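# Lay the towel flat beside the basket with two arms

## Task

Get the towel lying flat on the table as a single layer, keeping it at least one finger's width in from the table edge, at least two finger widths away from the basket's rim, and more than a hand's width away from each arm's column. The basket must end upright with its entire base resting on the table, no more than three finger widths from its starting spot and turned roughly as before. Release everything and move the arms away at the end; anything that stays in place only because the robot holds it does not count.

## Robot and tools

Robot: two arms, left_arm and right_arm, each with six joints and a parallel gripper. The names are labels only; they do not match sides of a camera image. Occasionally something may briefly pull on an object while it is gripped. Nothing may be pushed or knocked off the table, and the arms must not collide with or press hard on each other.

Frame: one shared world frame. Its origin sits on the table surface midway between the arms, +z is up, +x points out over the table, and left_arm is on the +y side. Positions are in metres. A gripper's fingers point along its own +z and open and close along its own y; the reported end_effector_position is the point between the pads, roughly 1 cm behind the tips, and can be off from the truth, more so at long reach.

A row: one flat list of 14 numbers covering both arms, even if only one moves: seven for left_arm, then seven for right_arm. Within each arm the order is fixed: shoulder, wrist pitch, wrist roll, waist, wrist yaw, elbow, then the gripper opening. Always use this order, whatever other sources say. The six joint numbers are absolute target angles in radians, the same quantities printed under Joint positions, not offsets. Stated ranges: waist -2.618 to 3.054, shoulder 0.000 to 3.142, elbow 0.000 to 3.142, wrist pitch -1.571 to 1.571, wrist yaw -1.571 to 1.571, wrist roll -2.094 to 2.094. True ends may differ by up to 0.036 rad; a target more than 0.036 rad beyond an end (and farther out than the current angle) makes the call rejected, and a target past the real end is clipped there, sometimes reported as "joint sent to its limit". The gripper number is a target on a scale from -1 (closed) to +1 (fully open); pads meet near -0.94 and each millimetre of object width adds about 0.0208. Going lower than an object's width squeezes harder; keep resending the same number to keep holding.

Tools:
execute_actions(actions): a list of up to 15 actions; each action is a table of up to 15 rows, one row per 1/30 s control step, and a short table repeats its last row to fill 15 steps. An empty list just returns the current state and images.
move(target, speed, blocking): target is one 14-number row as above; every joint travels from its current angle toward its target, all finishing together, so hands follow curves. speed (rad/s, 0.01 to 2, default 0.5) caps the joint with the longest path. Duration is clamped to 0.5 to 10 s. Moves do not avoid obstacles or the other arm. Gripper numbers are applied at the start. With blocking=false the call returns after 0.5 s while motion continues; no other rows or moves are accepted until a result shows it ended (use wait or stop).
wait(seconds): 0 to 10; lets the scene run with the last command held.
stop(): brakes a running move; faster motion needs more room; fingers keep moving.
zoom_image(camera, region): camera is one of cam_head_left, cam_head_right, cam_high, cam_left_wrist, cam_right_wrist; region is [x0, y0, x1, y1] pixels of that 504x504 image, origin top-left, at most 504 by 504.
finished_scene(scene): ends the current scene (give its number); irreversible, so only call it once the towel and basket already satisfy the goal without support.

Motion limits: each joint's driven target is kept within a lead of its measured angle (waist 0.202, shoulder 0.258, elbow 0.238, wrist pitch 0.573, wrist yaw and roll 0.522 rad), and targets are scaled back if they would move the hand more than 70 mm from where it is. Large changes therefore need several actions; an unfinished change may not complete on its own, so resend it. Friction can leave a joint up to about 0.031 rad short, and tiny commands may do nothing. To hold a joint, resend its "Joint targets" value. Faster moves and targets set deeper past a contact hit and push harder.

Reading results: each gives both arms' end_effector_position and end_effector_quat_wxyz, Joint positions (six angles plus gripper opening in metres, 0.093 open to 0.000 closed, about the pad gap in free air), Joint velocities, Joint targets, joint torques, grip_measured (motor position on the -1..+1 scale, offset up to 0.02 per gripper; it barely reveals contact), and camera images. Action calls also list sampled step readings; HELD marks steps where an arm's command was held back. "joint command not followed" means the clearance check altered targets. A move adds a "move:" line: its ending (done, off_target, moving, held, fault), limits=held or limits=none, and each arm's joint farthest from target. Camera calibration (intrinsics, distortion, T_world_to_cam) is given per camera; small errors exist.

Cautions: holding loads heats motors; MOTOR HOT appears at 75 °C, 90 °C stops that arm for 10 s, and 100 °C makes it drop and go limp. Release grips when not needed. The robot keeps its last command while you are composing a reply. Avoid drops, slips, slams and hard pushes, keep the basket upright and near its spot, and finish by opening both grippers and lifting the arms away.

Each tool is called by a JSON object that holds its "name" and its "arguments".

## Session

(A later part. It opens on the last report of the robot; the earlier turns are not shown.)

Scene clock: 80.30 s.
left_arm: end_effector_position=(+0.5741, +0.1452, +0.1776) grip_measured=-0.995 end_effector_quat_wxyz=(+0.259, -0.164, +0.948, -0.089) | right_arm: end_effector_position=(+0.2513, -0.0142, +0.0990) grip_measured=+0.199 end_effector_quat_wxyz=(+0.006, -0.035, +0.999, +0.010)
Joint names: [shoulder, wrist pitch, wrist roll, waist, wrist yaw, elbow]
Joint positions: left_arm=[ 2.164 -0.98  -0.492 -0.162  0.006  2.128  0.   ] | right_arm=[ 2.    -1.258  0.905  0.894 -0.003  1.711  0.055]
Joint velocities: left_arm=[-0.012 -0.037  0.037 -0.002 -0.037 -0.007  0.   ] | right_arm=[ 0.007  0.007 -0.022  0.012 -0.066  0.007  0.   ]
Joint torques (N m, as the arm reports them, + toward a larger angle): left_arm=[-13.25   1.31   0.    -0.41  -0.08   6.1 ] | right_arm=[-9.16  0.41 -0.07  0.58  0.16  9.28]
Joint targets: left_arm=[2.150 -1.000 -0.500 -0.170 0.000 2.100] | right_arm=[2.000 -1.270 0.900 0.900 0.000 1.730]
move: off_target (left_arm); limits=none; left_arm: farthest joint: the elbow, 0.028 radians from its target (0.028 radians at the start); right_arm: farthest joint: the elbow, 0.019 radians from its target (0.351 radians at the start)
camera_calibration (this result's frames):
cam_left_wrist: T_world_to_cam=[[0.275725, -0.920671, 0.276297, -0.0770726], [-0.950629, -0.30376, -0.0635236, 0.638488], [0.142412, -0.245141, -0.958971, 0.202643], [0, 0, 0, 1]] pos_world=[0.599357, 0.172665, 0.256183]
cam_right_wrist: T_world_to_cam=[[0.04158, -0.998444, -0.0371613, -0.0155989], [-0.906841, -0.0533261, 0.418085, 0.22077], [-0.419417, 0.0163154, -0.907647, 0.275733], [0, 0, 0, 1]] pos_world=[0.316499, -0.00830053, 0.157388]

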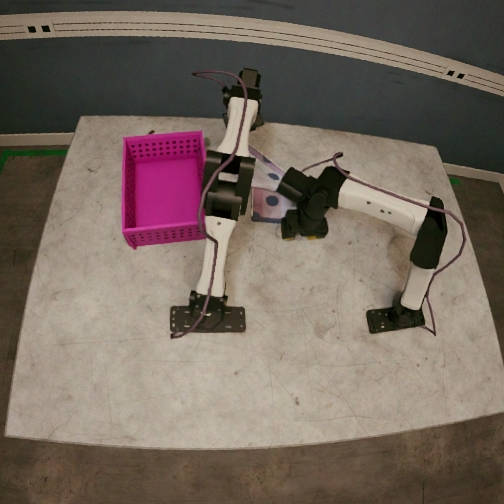

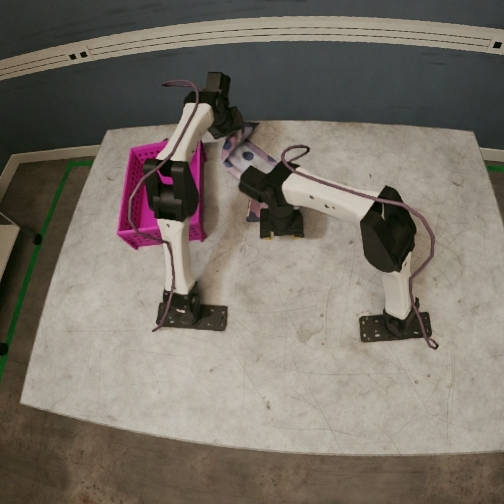

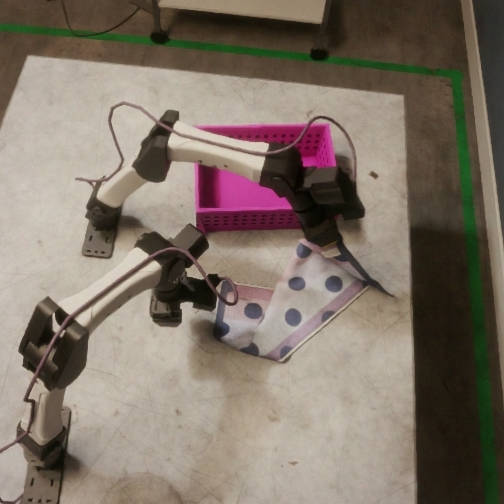

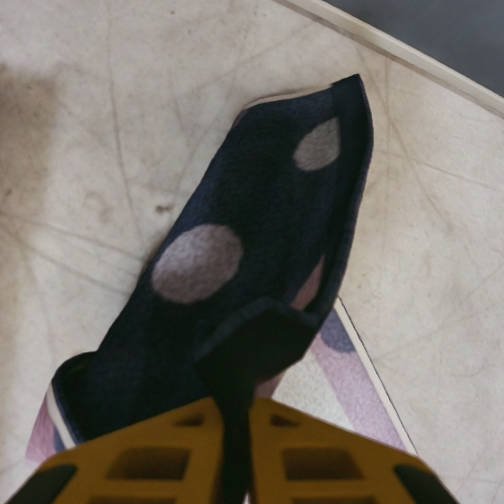

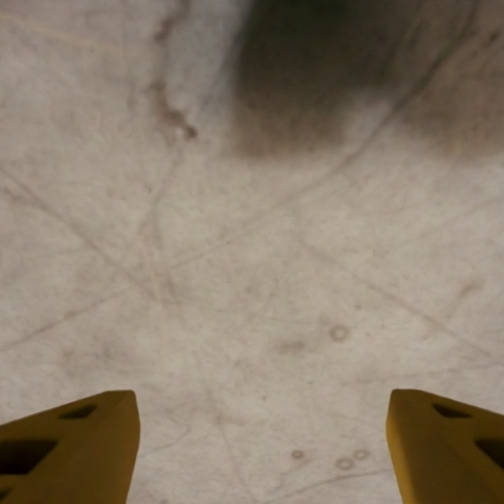

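{"name": "move", "arguments": {"target": [2.15,-1.0,-0.5,-0.12,0,2.1,-1,2.4,-1.02,0,0.83,0,2.14,0.2], "speed": 0.8}}

{"name": "move", "arguments": {"target": [2.15,-1.0,-0.5,-0.12,0,2.1,-1,2.54,-0.99,0,0.83,0,2.12,0.2], "speed": 0.2}}

{"name": "move", "arguments": {"target": [2.15,-1.0,-0.5,-0.12,0,2.1,-1,2.54,-0.99,0,0.83,0,2.12,-1]}}

Scene clock: 82.73 s.
left_arm: end_effector_position=(+0.5765, +0.1637, +0.1775) grip_measured=-0.995 end_effector_quat_wxyz=(+0.261, -0.181, +0.945, -0.084) | right_arm: end_effector_position=(+0.3557, +0.0866, +0.0560) grip_measured=+0.199 end_effector_quat_wxyz=(+0.124, -0.436, +0.889, +0.063)
Joint names: [shoulder, wrist pitch, wrist roll, waist, wrist yaw, elbow]
Joint positions: left_arm=[ 2.164 -0.98  -0.493 -0.128  0.006  2.128  0.   ] | right_arm=[ 2.382 -1.026  0.008  0.838 -0.003  2.117  0.055]
Joint velocities: left_arm=[-0.002 -0.037 -0.022 -0.027  0.022  0.022  0.   ] | right_arm=[-0.007 -0.007  0.007  0.017 -0.095  0.017 -0.   ]
Joint torques (N m, as the arm reports them, + toward a larger angle): left_arm=[-13.25   1.32  -0.01   0.91  -0.09   6.09] | right_arm=[-11.14   1.14  -0.08  -0.42   0.1   10.05]
Joint targets: left_arm=[2.150 -1.000 -0.500 -0.120 0.000 2.100] | right_arm=[2.400 -1.020 0.000 0.830 -0.000 2.140]
move: off_target (left_arm, right_arm); limits=none; left_arm: farthest joint: the elbow, 0.028 radians from its target (0.028 radians at the start); right_arm: farthest joint: the elbow, 0.023 radians from its target (0.429 radians at the start)
camera_calibration (this result's frames):
cam_left_wrist: T_world_to_cam=[[0.307572, -0.910521, 0.276315, -0.0807344], [-0.939558, -0.336527, -0.0630914, 0.645253], [0.150434, -0.240209, -0.958994, 0.201358], [0, 0, 0, 1]] pos_world=[0.600793, 0.192003, 0.25612]
cam_right_wrist: T_world_to_cam=[[0.776215, -0.629823, -0.0285168, -0.214684], [-0.617955, -0.768997, 0.16363, 0.3123], [-0.124987, -0.10939, -0.98611, 0.189463], [0, 0, 0, 1]] pos_world=[0.383309, 0.12567, 0.129607]

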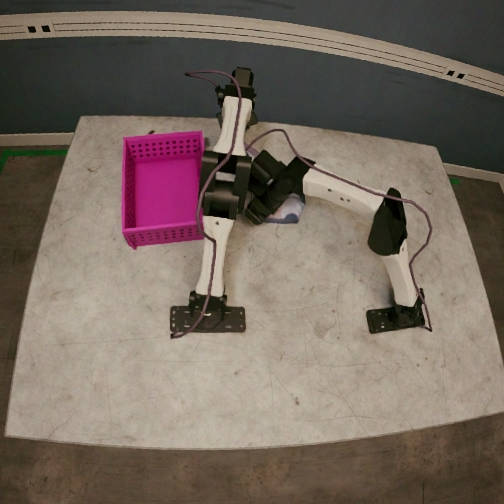

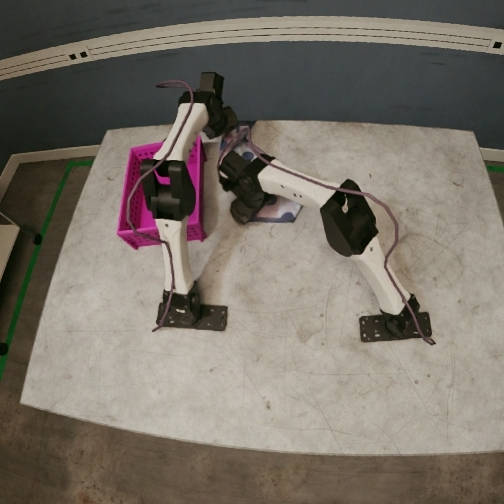

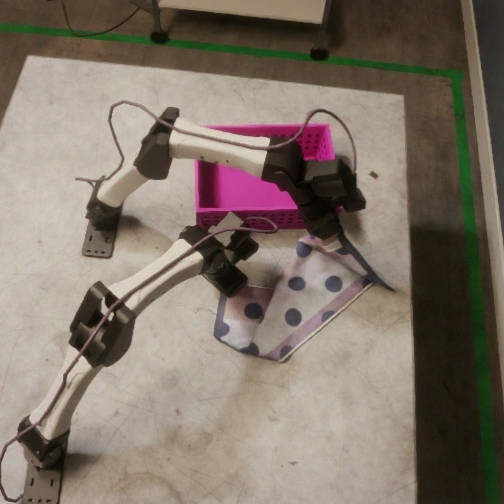

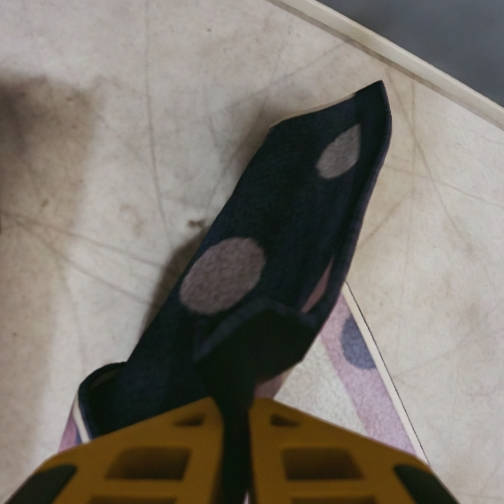

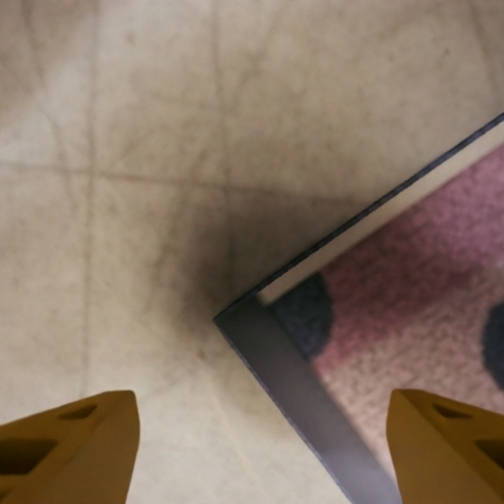

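Scene clock: 83.77 s.
left_arm: end_effector_position=(+0.5765, +0.1637, +0.1775) grip_measured=-0.995 end_effector_quat_wxyz=(+0.261, -0.181, +0.945, -0.084) | right_arm: end_effector_position=(+0.3557, +0.0853, +0.0124) grip_measured=+0.199 end_effector_quat_wxyz=(+0.097, -0.438, +0.893, +0.047)
Joint names: [shoulder, wrist pitch, wrist roll, waist, wrist yaw, elbow]
Joint positions: left_arm=[ 2.164 -0.98  -0.493 -0.128  0.006  2.128  0.   ] | right_arm=[ 2.47  -1.001  0.007  0.838  0.002  2.117  0.055]
Joint velocities: left_arm=[-0.027 -0.007 -0.125  0.002  0.051 -0.002  0.   ] | right_arm=[ 0.007  0.022 -0.051 -0.002 -0.007  0.002  0.001]
Joint torques (N m, as the arm reports them, + toward a larger angle): left_arm=[-13.21   1.32   0.01   0.89  -0.07   6.1 ] | right_arm=[-8.11  1.07 -0.09 -0.41  0.07  8.28]
Joint targets: left_arm=[2.150 -1.000 -0.500 -0.120 -0.000 2.100] | right_arm=[2.540 -0.990 0.000 0.830 -0.000 2.120]
move: off_target (left_arm, right_arm); limits=none; left_arm: farthest joint: the elbow, 0.028 radians from its target (0.028 radians at the start); right_arm: farthest joint: the shoulder, 0.070 radians from its target (0.158 radians at the start)
camera_calibration (this result's frames):
cam_left_wrist: T_world_to_cam=[[0.307572, -0.910521, 0.276315, -0.0807344], [-0.939558, -0.336527, -0.0630914, 0.645253], [0.150434, -0.240209, -0.958994, 0.201358], [0, 0, 0, 1]] pos_world=[0.600793, 0.192003, 0.25612]
cam_right_wrist: T_world_to_cam=[[0.775101, -0.631454, -0.0219795, -0.216274], [-0.611532, -0.758487, 0.225225, 0.314517], [-0.15889, -0.161131, -0.974059, 0.162622], [0, 0, 0, 1]] pos_world=[0.385811, 0.128194, 0.0828131]

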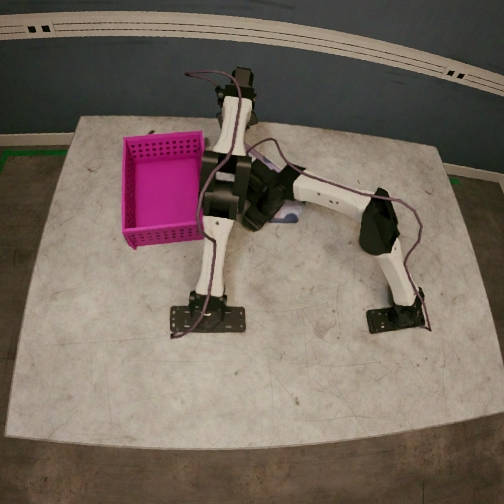

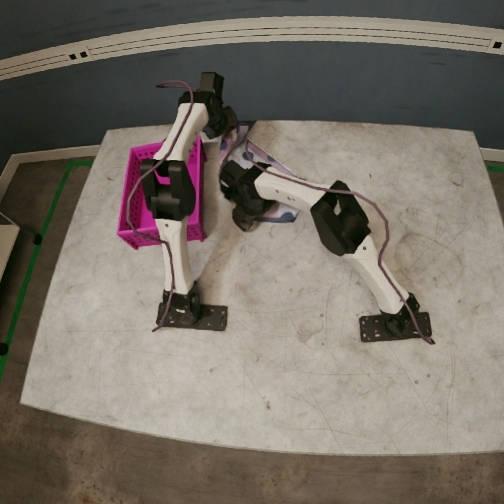

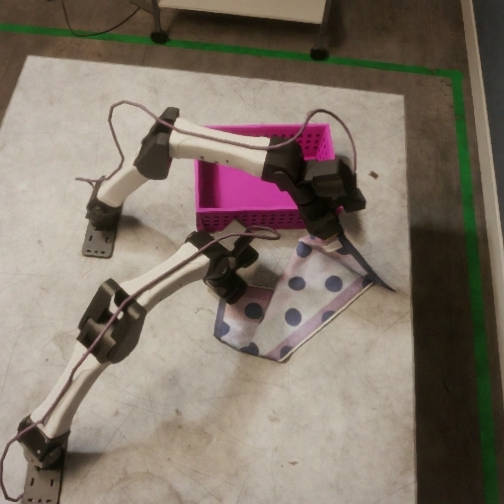

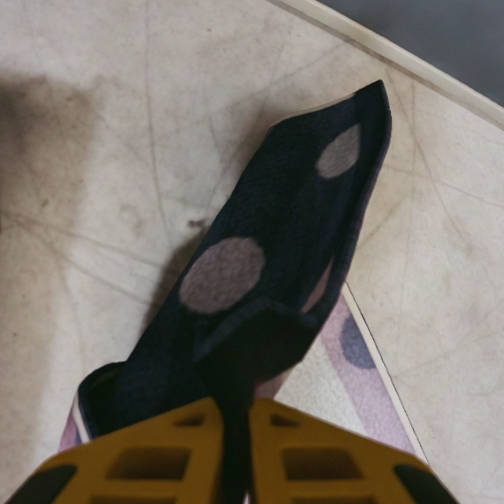

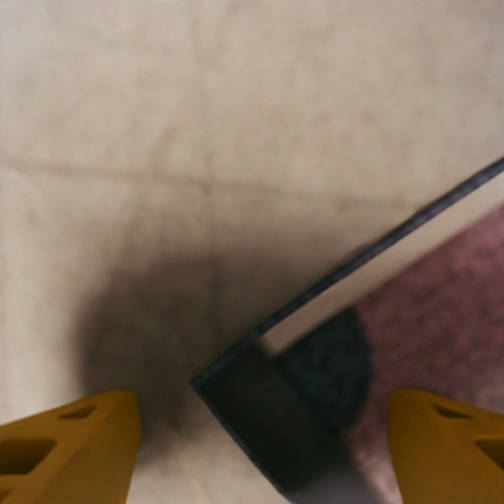

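Scene clock: 84.47 s.
left_arm: end_effector_position=(+0.5764, +0.1637, +0.1775) grip_measured=-0.995 end_effector_quat_wxyz=(+0.260, -0.181, +0.945, -0.084) | right_arm: end_effector_position=(+0.3580, +0.0862, +0.0140) grip_measured=-0.987 end_effector_quat_wxyz=(+0.102, -0.437, +0.892, +0.048)
Joint names: [shoulder, wrist pitch, wrist roll, waist, wrist yaw, elbow]
Joint positions: left_arm=[ 2.164 -0.98  -0.493 -0.128  0.006  2.128  0.   ] | right_arm=[ 2.468 -0.993  0.006  0.837  0.006  2.117  0.   ]
Joint velocities: left_arm=[-0.012 -0.066  0.022 -0.007 -0.007 -0.007  0.   ] | right_arm=[-0.002  0.007 -0.037  0.012  0.022  0.012  0.   ]
Joint torques (N m, as the arm reports them, + toward a larger angle): left_arm=[-13.21   1.32  -0.01   0.94  -0.1    6.07] | right_arm=[-8.07  1.   -0.08 -0.15  0.01  8.36]
Joint targets: left_arm=[2.150 -1.000 -0.500 -0.120 0.000 2.100] | right_arm=[2.540 -0.990 -0.000 0.830 -0.000 2.120]
move: off_target (left_arm, right_arm); limits=none; left_arm: farthest joint: the elbow, 0.028 radians from its target (0.028 radians at the start); right_arm: farthest joint: the shoulder, 0.072 radians from its target (0.070 radians at the start)
camera_calibration (this result's frames):
cam_left_wrist: T_world_to_cam=[[0.307677, -0.910533, 0.27616, -0.0807197], [-0.939582, -0.336524, -0.0627497, 0.645132], [0.15007, -0.240168, -0.959061, 0.20154], [0, 0, 0, 1]] pos_world=[0.600745, 0.192008, 0.256063]
cam_right_wrist: T_world_to_cam=[[0.77474, -0.632015, -0.018318, -0.217299], [-0.614211, -0.75916, 0.215455, 0.317327], [-0.150077, -0.15567, -0.976342, 0.161056], [0, 0, 0, 1]] pos_world=[0.387426, 0.128638, 0.0848957]

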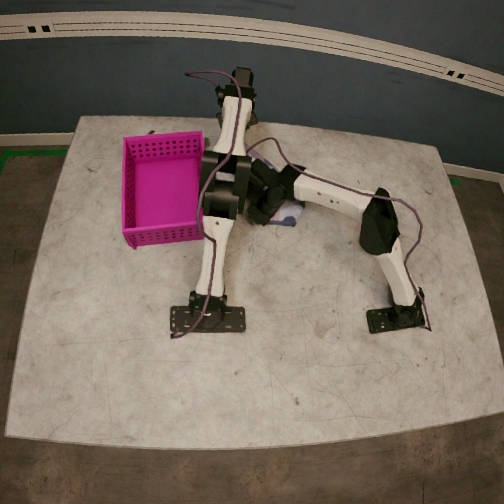

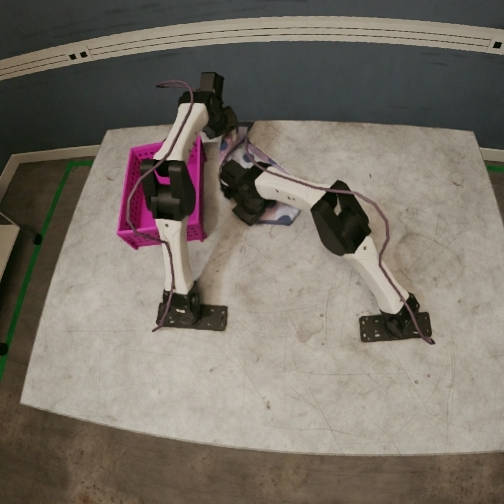

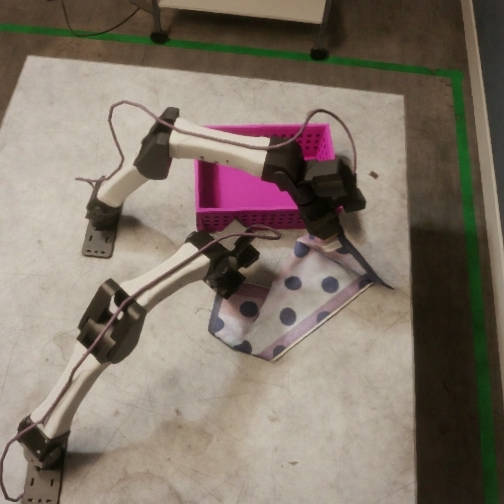

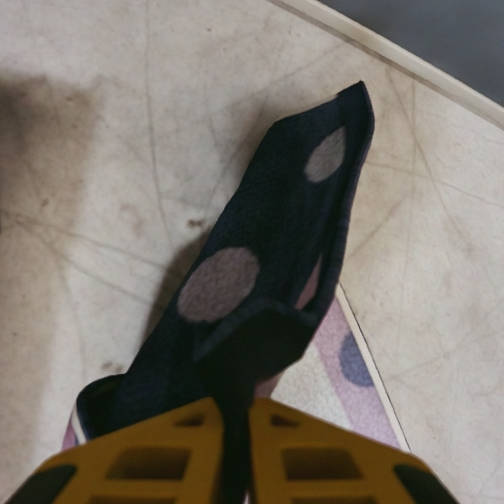

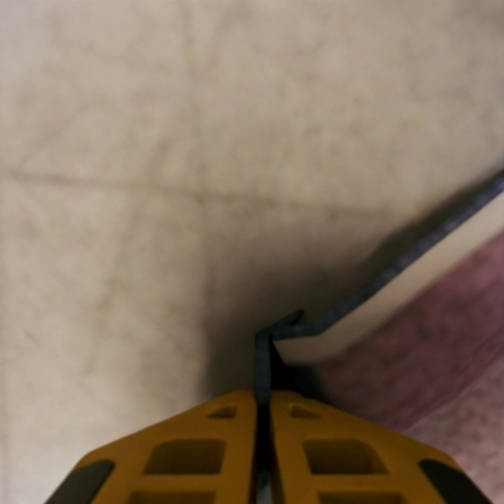

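{"name": "move", "arguments": {"target": [2.1,-1.2,-0.9,-0.31,0,2.42,-1,1.3,-1.3,-0.9,0.6,0,1.6,-1], "speed": 0.6}}

{"name": "move", "arguments": {"target": [2.1,-1.2,-1.85,-0.31,0,2.42,-1,2.1,-1.2,-2.05,-0.13,0,2.42,-1], "speed": 0.6}}

{"name": "wait", "arguments": {"seconds": 6}}

Scene clock: 87.57 s.
left_arm: end_effector_position=(+0.5402, +0.0753, +0.2764) grip_measured=-0.995 end_effector_quat_wxyz=(+0.272, -0.280, +0.902, -0.185) | right_arm: end_effector_position=(+0.2675, -0.1438, +0.3072) grip_measured=-0.987 end_effector_quat_wxyz=(-0.302, +0.677, -0.670, +0.033)
Joint names: [shoulder, wrist pitch, wrist roll, waist, wrist yaw, elbow]
Joint positions: left_arm=[ 2.111 -1.186 -0.892 -0.304  0.006  2.396  0.   ] | right_arm=[ 1.302 -1.288 -0.892  0.609  0.006  1.635  0.   ]
Joint velocities: left_arm=[-0.007  0.007 -0.007 -0.017  0.007 -0.012  0.   ] | right_arm=[ 0.002  0.051 -0.007  0.007 -0.051  0.007  0.   ]
Joint torques (N m, as the arm reports them, + toward a larger angle): left_arm=[-11.93   1.52   0.03  -0.22  -0.11   9.76] | right_arm=[-3.21  1.54 -0.07 -0.53 -0.05  4.73]
Joint targets: left_arm=[2.100 -1.200 -0.900 -0.310 -0.000 2.420] | right_arm=[1.300 -1.300 -0.900 0.600 0.000 1.600]
move: off_target (left_arm, right_arm); limits=none; left_arm: farthest joint: the elbow, 0.024 radians from its target (0.292 radians at the start); right_arm: farthest joint: the elbow, 0.035 radians from its target (0.517 radians at the start)
camera_calibration (this result's frames):
cam_left_wrist: T_world_to_cam=[[0.410526, -0.758292, 0.506421, -0.308087], [-0.87404, -0.485504, -0.018437, 0.551122], [0.25985, -0.435063, -0.862089, 0.209188], [0, 0, 0, 1]] pos_world=[0.553823, 0.124962, 0.346521]
cam_right_wrist: T_world_to_cam=[[0.897611, -0.101363, 0.428975, -0.381144], [-0.12027, -0.992594, 0.0171193, -0.0808236], [0.424062, -0.0669592, -0.903154, 0.23464], [0, 0, 0, 1]] pos_world=[0.232897, -0.103147, 0.376801]

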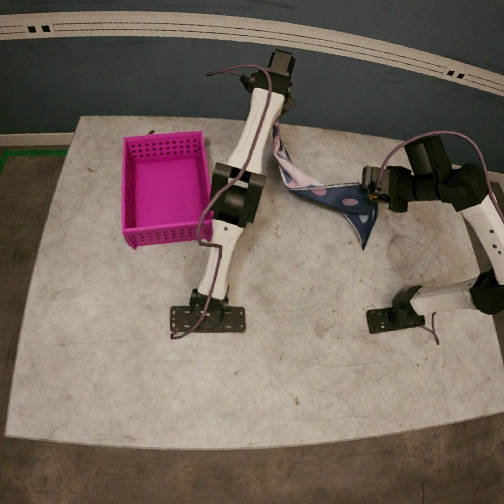

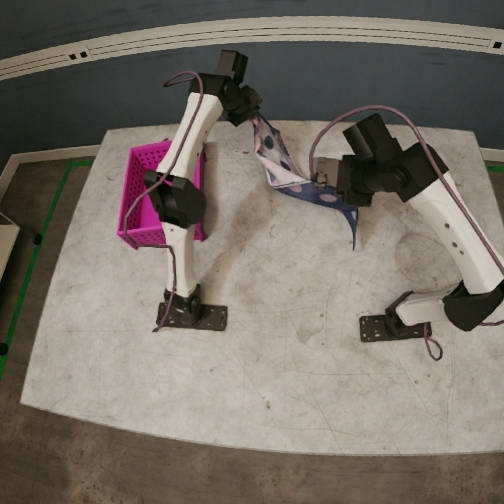

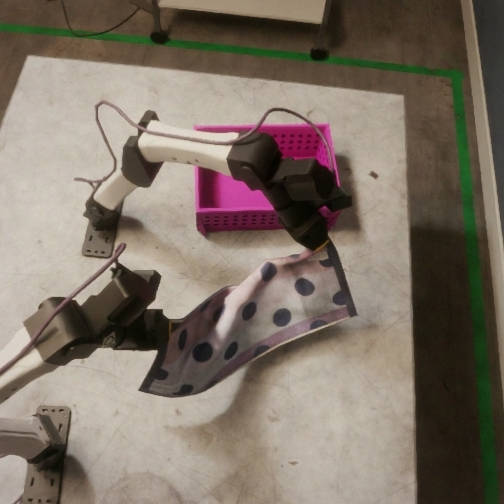

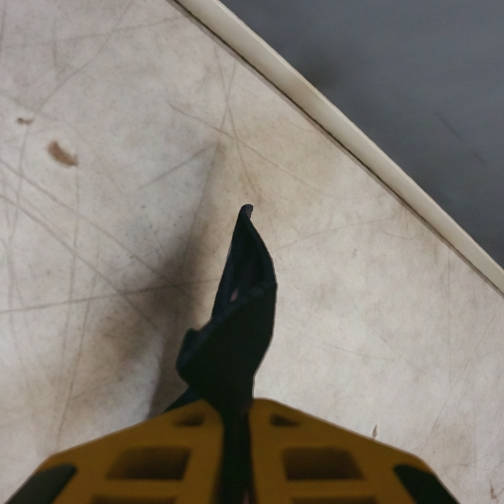

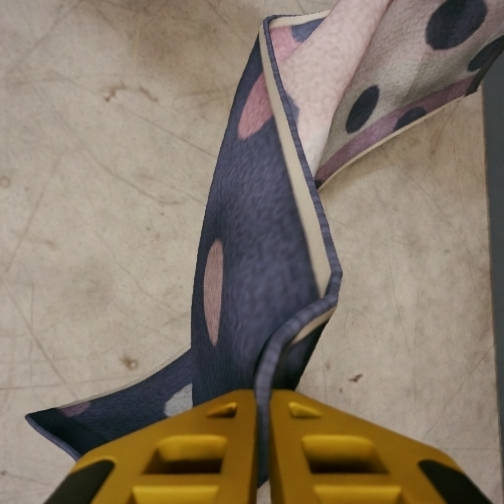

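Scene clock: 90.33 s.
left_arm: end_effector_position=(+0.5402, +0.0753, +0.2764) grip_measured=-0.995 end_effector_quat_wxyz=(-0.157, +0.661, -0.675, +0.289) | right_arm: end_effector_position=(+0.5501, -0.3612, +0.2818) grip_measured=-0.987 end_effector_quat_wxyz=(-0.162, +0.793, -0.514, +0.283)
Joint names: [shoulder, wrist pitch, wrist roll, waist, wrist yaw, elbow]
Joint positions: left_arm=[ 2.111 -1.186 -1.842 -0.304  0.006  2.396  0.   ] | right_arm=[ 2.089 -1.207 -2.043 -0.13   0.005  2.39   0.   ]
Joint velocities: left_arm=[-0.012 -0.007 -0.022  0.012 -0.066  0.007  0.   ] | right_arm=[ 0.007  0.081  0.066 -0.017  0.051 -0.017  0.   ]
Joint torques (N m, as the arm reports them, + toward a larger angle): left_arm=[-11.9    1.47  -0.02  -0.27  -0.12   9.78] | right_arm=[-9.16  1.75 -0.05  0.23 -0.04 10.23]
Joint targets: left_arm=[2.100 -1.200 -1.850 -0.310 -0.000 2.420] | right_arm=[2.100 -1.200 -2.050 -0.130 -0.000 2.420]
move: off_target (left_arm, right_arm); limits=none; left_arm: farthest joint: the elbow, 0.024 radians from its target (0.024 radians at the start); right_arm: farthest joint: the elbow, 0.030 radians from its target (0.785 radians at the start)
camera_calibration (this result's frames):
cam_left_wrist: T_world_to_cam=[[0.793808, 0.0653933, 0.604643, -0.604287], [-0.305492, -0.816798, 0.489404, 0.128558], [0.525875, -0.573206, -0.628403, 0.011287], [0, 0, 0, 1]] pos_world=[0.513026, 0.150992, 0.309554]
cam_right_wrist: T_world_to_cam=[[0.742641, 0.39281, 0.542387, -0.414188], [0.00327441, -0.812029, 0.583608, -0.424573], [0.669681, -0.431635, -0.604333, -0.273697], [0, 0, 0, 1]] pos_world=[0.492273, -0.300206, 0.30703]

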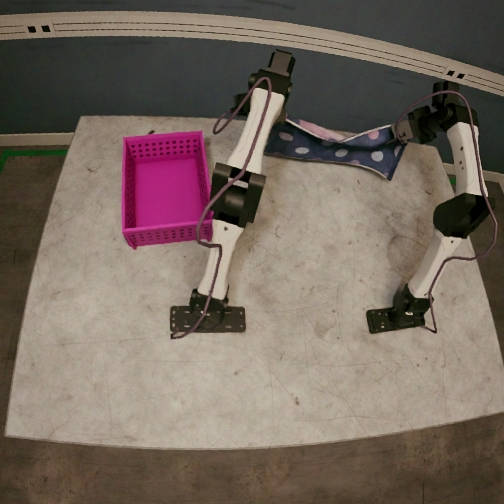

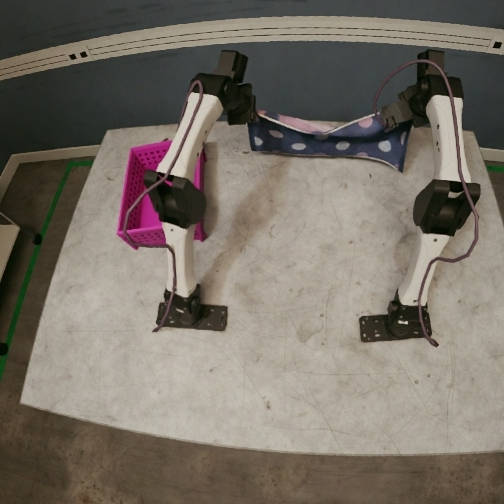

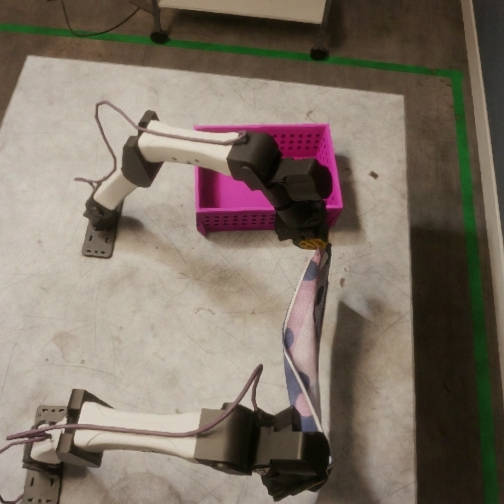

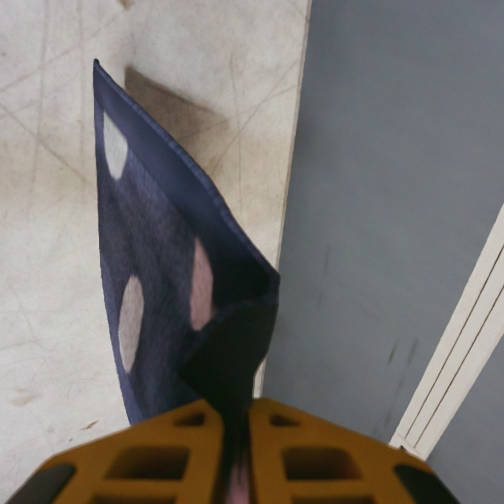

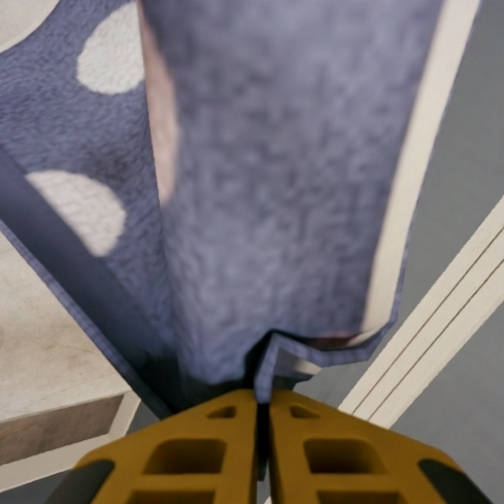

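Scene clock: 96.33 s.
left_arm: end_effector_position=(+0.5402, +0.0753, +0.2764) grip_measured=-0.995 end_effector_quat_wxyz=(-0.157, +0.661, -0.674, +0.289) | right_arm: end_effector_position=(+0.5501, -0.3612, +0.2818) grip_measured=-0.987 end_effector_quat_wxyz=(-0.161, +0.793, -0.514, +0.283)
Joint names: [shoulder, wrist pitch, wrist roll, waist, wrist yaw, elbow]
Joint positions: left_arm=[ 2.111 -1.186 -1.842 -0.304  0.006  2.396  0.   ] | right_arm=[ 2.089 -1.207 -2.043 -0.13   0.005  2.39   0.   ]
Joint velocities: left_arm=[ 0.017  0.051 -0.007 -0.012  0.022 -0.002  0.   ] | right_arm=[-0.012 -0.007  0.022 -0.007 -0.051  0.012  0.   ]
Joint torques (N m, as the arm reports them, + toward a larger angle): left_arm=[-11.93   1.48   0.02  -0.14  -0.11   9.82] | right_arm=[-9.19  1.74 -0.07  0.23 -0.05 10.13]
Joint targets: left_arm=[2.100 -1.200 -1.850 -0.310 -0.000 2.420] | right_arm=[2.100 -1.200 -2.050 -0.130 -0.000 2.420]
wait: 6.00 s; at rest by 0.17 s
camera_calibration (this result's frames):
cam_left_wrist: T_world_to_cam=[[0.793853, 0.0661417, 0.604503, -0.604329], [-0.304935, -0.816759, 0.489816, 0.12814], [0.52613, -0.573176, -0.628217, 0.0110955], [0, 0, 0, 1]] pos_world=[0.512985, 0.15099, 0.309524]
cam_right_wrist: T_world_to_cam=[[0.742531, 0.39316, 0.542285, -0.413972], [0.00352603, -0.811891, 0.583798, -0.424715], [0.669803, -0.431576, -0.60424, -0.273769], [0, 0, 0, 1]] pos_world=[0.492255, -0.300217, 0.307017]

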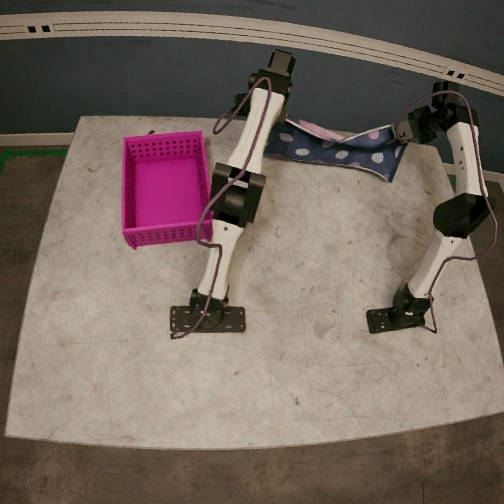

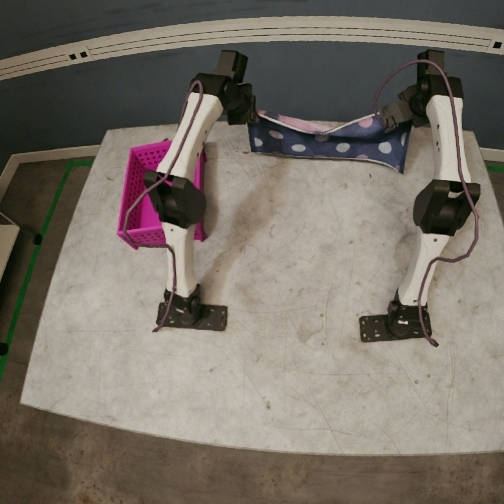

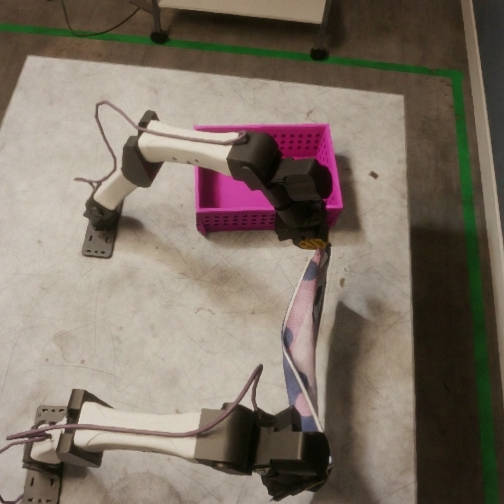

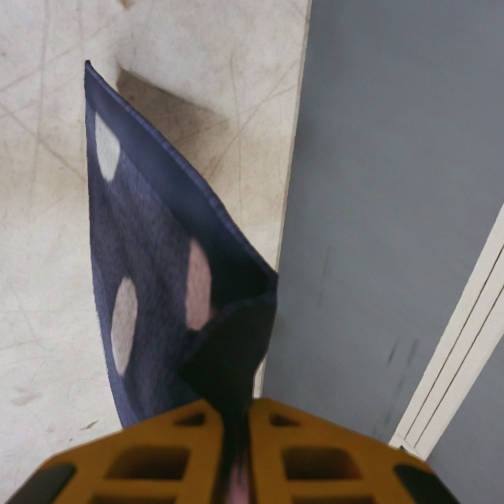

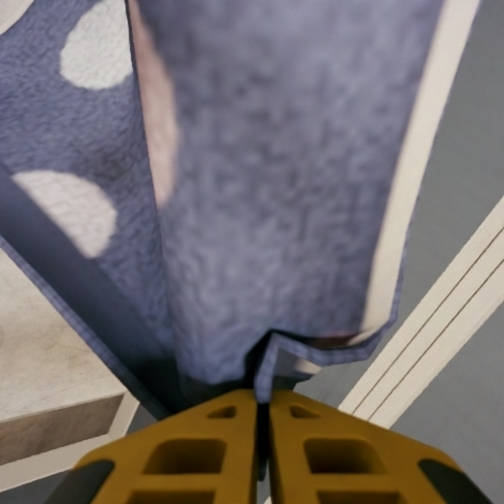

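Tighten, then lay.

{"name": "move", "arguments": {"target": [2.08,-1.2,-1.85,-0.31,0,2.42,-1,2.08,-1.2,-2.05,-0.195,0,2.42,-1], "speed": 0.15}}

{"name": "move", "arguments": {"target": [1.78,-1.19,-1.95,-0.42,0,1.64,-1,1.72,-1.175,-2.05,-0.245,0,1.57,-1], "speed": 0.7}}

Scene clock: 97.53 s.
left_arm: end_effector_position=(+0.5372, +0.0762, +0.2858) grip_measured=-0.995 end_effector_quat_wxyz=(-0.161, +0.659, -0.672, +0.297) | right_arm: end_effector_position=(+0.5480, -0.3886, +0.2818) grip_measured=-0.987 end_effector_quat_wxyz=(-0.157, +0.780, -0.535, +0.286)
Joint names: [shoulder, wrist pitch, wrist roll, waist, wrist yaw, elbow]
Joint positions: left_arm=[ 2.092 -1.186 -1.842 -0.304  0.006  2.396  0.   ] | right_arm=[ 2.089 -1.207 -2.043 -0.185 -0.003  2.39   0.   ]
Joint velocities: left_arm=[ 0.007 -0.007 -0.022  0.007  0.066  0.007  0.   ] | right_arm=[ 0.002  0.037  0.022 -0.007 -0.007 -0.007  0.   ]
Joint torques (N m, as the arm reports them, + toward a larger angle): left_arm=[-11.8    1.5    0.03  -0.3   -0.11   9.66] | right_arm=[-10.51   1.74  -0.06  -0.31   0.05  10.13]
Joint targets: left_arm=[2.080 -1.200 -1.850 -0.310 -0.000 2.420] | right_arm=[2.080 -1.200 -2.050 -0.195 0.000 2.420]
move: off_target (left_arm, right_arm); limits=none; left_arm: farthest joint: the elbow, 0.024 radians from its target (0.024 radians at the start); right_arm: farthest joint: the elbow, 0.030 radians from its target (0.030 radians at the start)
camera_calibration (this result's frames):
cam_left_wrist: T_world_to_cam=[[0.782898, 0.0693999, 0.618267, -0.605985], [-0.3137, -0.814151, 0.48862, 0.128201], [0.537273, -0.57649, -0.615627, 0.00976157], [0, 0, 0, 1]] pos_world=[0.509396, 0.152058, 0.318028]
cam_right_wrist: T_world_to_cam=[[0.761271, 0.351556, 0.544862, -0.428792], [-0.0382156, -0.814489, 0.578919, -0.423714], [0.647307, -0.461537, -0.606612, -0.282826], [0, 0, 0, 1]] pos_world=[0.49331, -0.324901, 0.307364]

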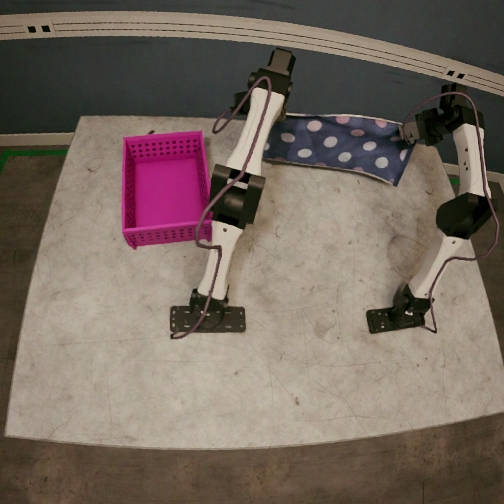

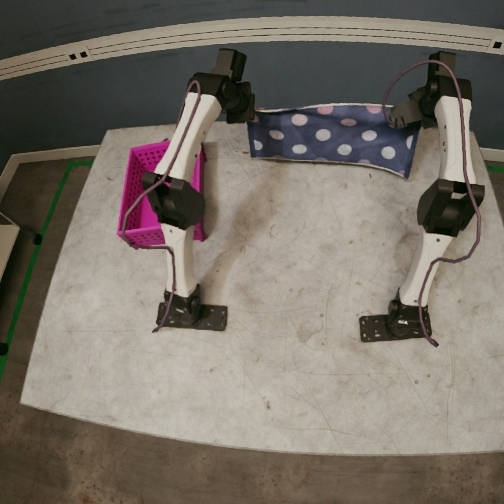

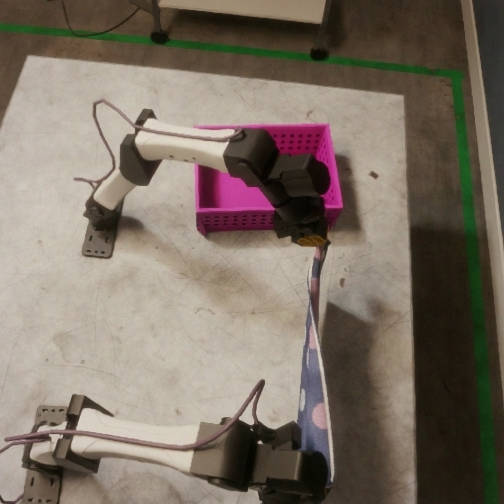

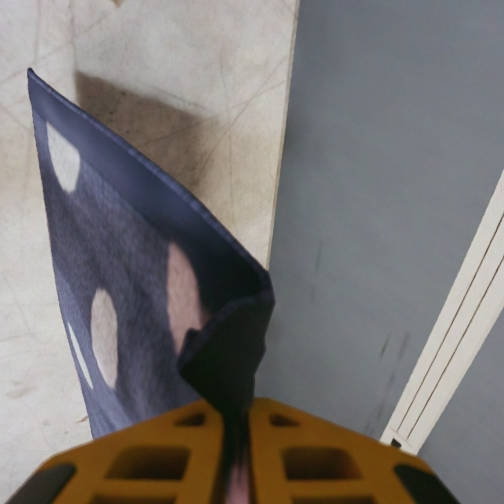

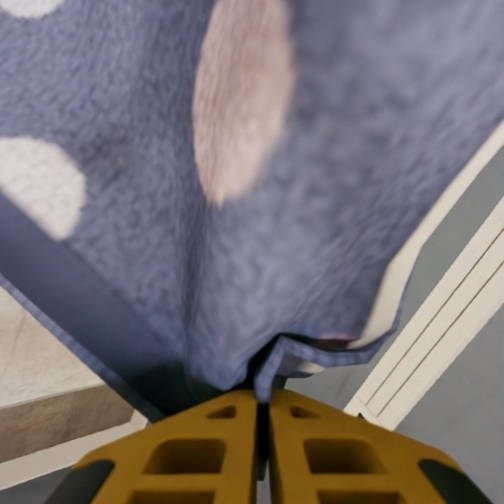

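Scene clock: 99.27 s.
left_arm: end_effector_position=(+0.3975, +0.0719, +0.1648) grip_measured=-0.995 end_effector_quat_wxyz=(-0.047, +0.690, -0.712, +0.120) | right_arm: end_effector_position=(+0.4042, -0.3911, +0.1672) grip_measured=-0.987 end_effector_quat_wxyz=(-0.060, +0.804, -0.580, +0.113)
Joint names: [shoulder, wrist pitch, wrist roll, waist, wrist yaw, elbow]
Joint positions: left_arm=[ 1.795 -1.185 -1.942 -0.416  0.007  1.667  0.   ] | right_arm=[ 1.73  -1.183 -2.043 -0.233 -0.004  1.599  0.   ]
Joint velocities: left_arm=[ 0.012 -0.007  0.022 -0.017 -0.037  0.007  0.   ] | right_arm=[-0.002 -0.007 -0.007  0.002 -0.051 -0.002  0.   ]
Joint torques (N m, as the arm reports them, + toward a larger angle): left_arm=[-9.58  0.81  0.05 -0.05 -0.15  5.7 ] | right_arm=[-7.84  1.02 -0.08 -0.78  0.05  5.61]
Joint targets: left_arm=[1.780 -1.190 -1.950 -0.420 -0.000 1.640] | right_arm=[1.720 -1.175 -2.050 -0.245 -0.000 1.570]
move: off_target (left_arm, right_arm); limits=none; left_arm: farthest joint: the elbow, 0.027 radians from its target (0.756 radians at the start); right_arm: farthest joint: the elbow, 0.029 radians from its target (0.820 radians at the start)
camera_calibration (this result's frames):
cam_left_wrist: T_world_to_cam=[[0.968977, 0.00615195, 0.247073, -0.429734], [-0.120905, -0.860104, 0.495583, 0.0655919], [0.215558, -0.510081, -0.832678, 0.166731], [0, 0, 0, 1]] pos_world=[0.388393, 0.144106, 0.212503]
cam_right_wrist: T_world_to_cam=[[0.931898, 0.291839, 0.215398, -0.293265], [0.146794, -0.846477, 0.511789, -0.440932], [0.331689, -0.445316, -0.831671, -0.0888321], [0, 0, 0, 1]] pos_world=[0.367484, -0.327211, 0.214954]

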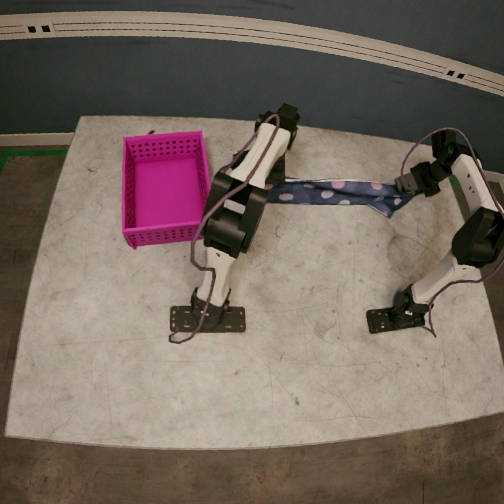

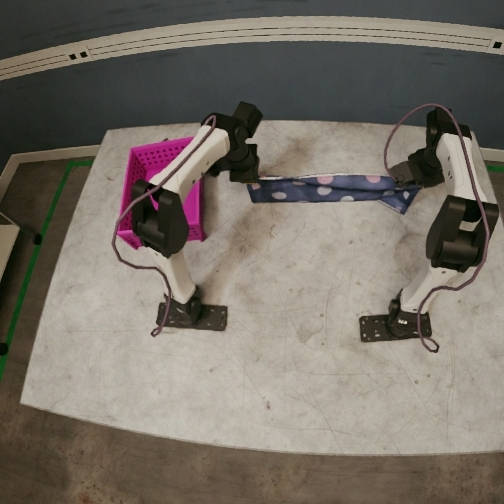

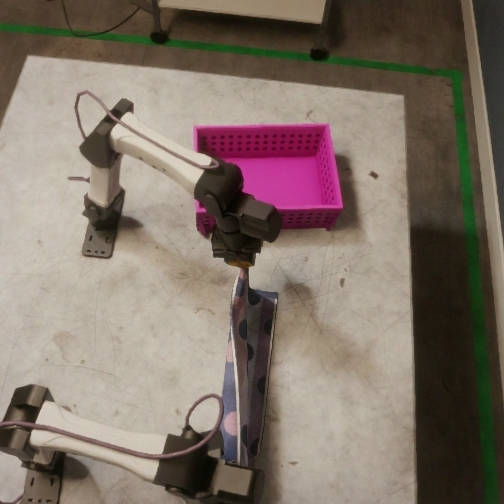

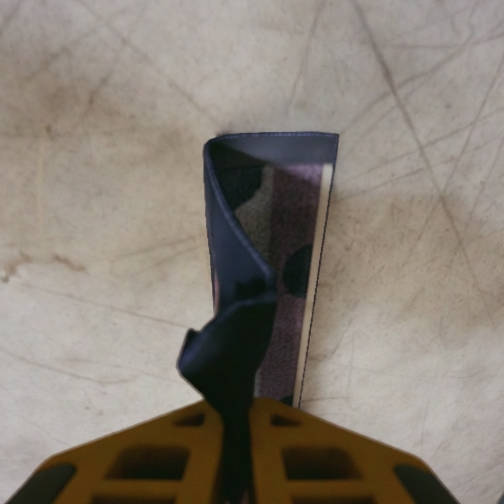

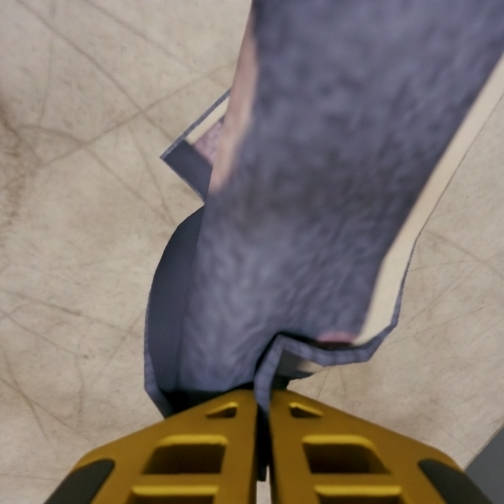

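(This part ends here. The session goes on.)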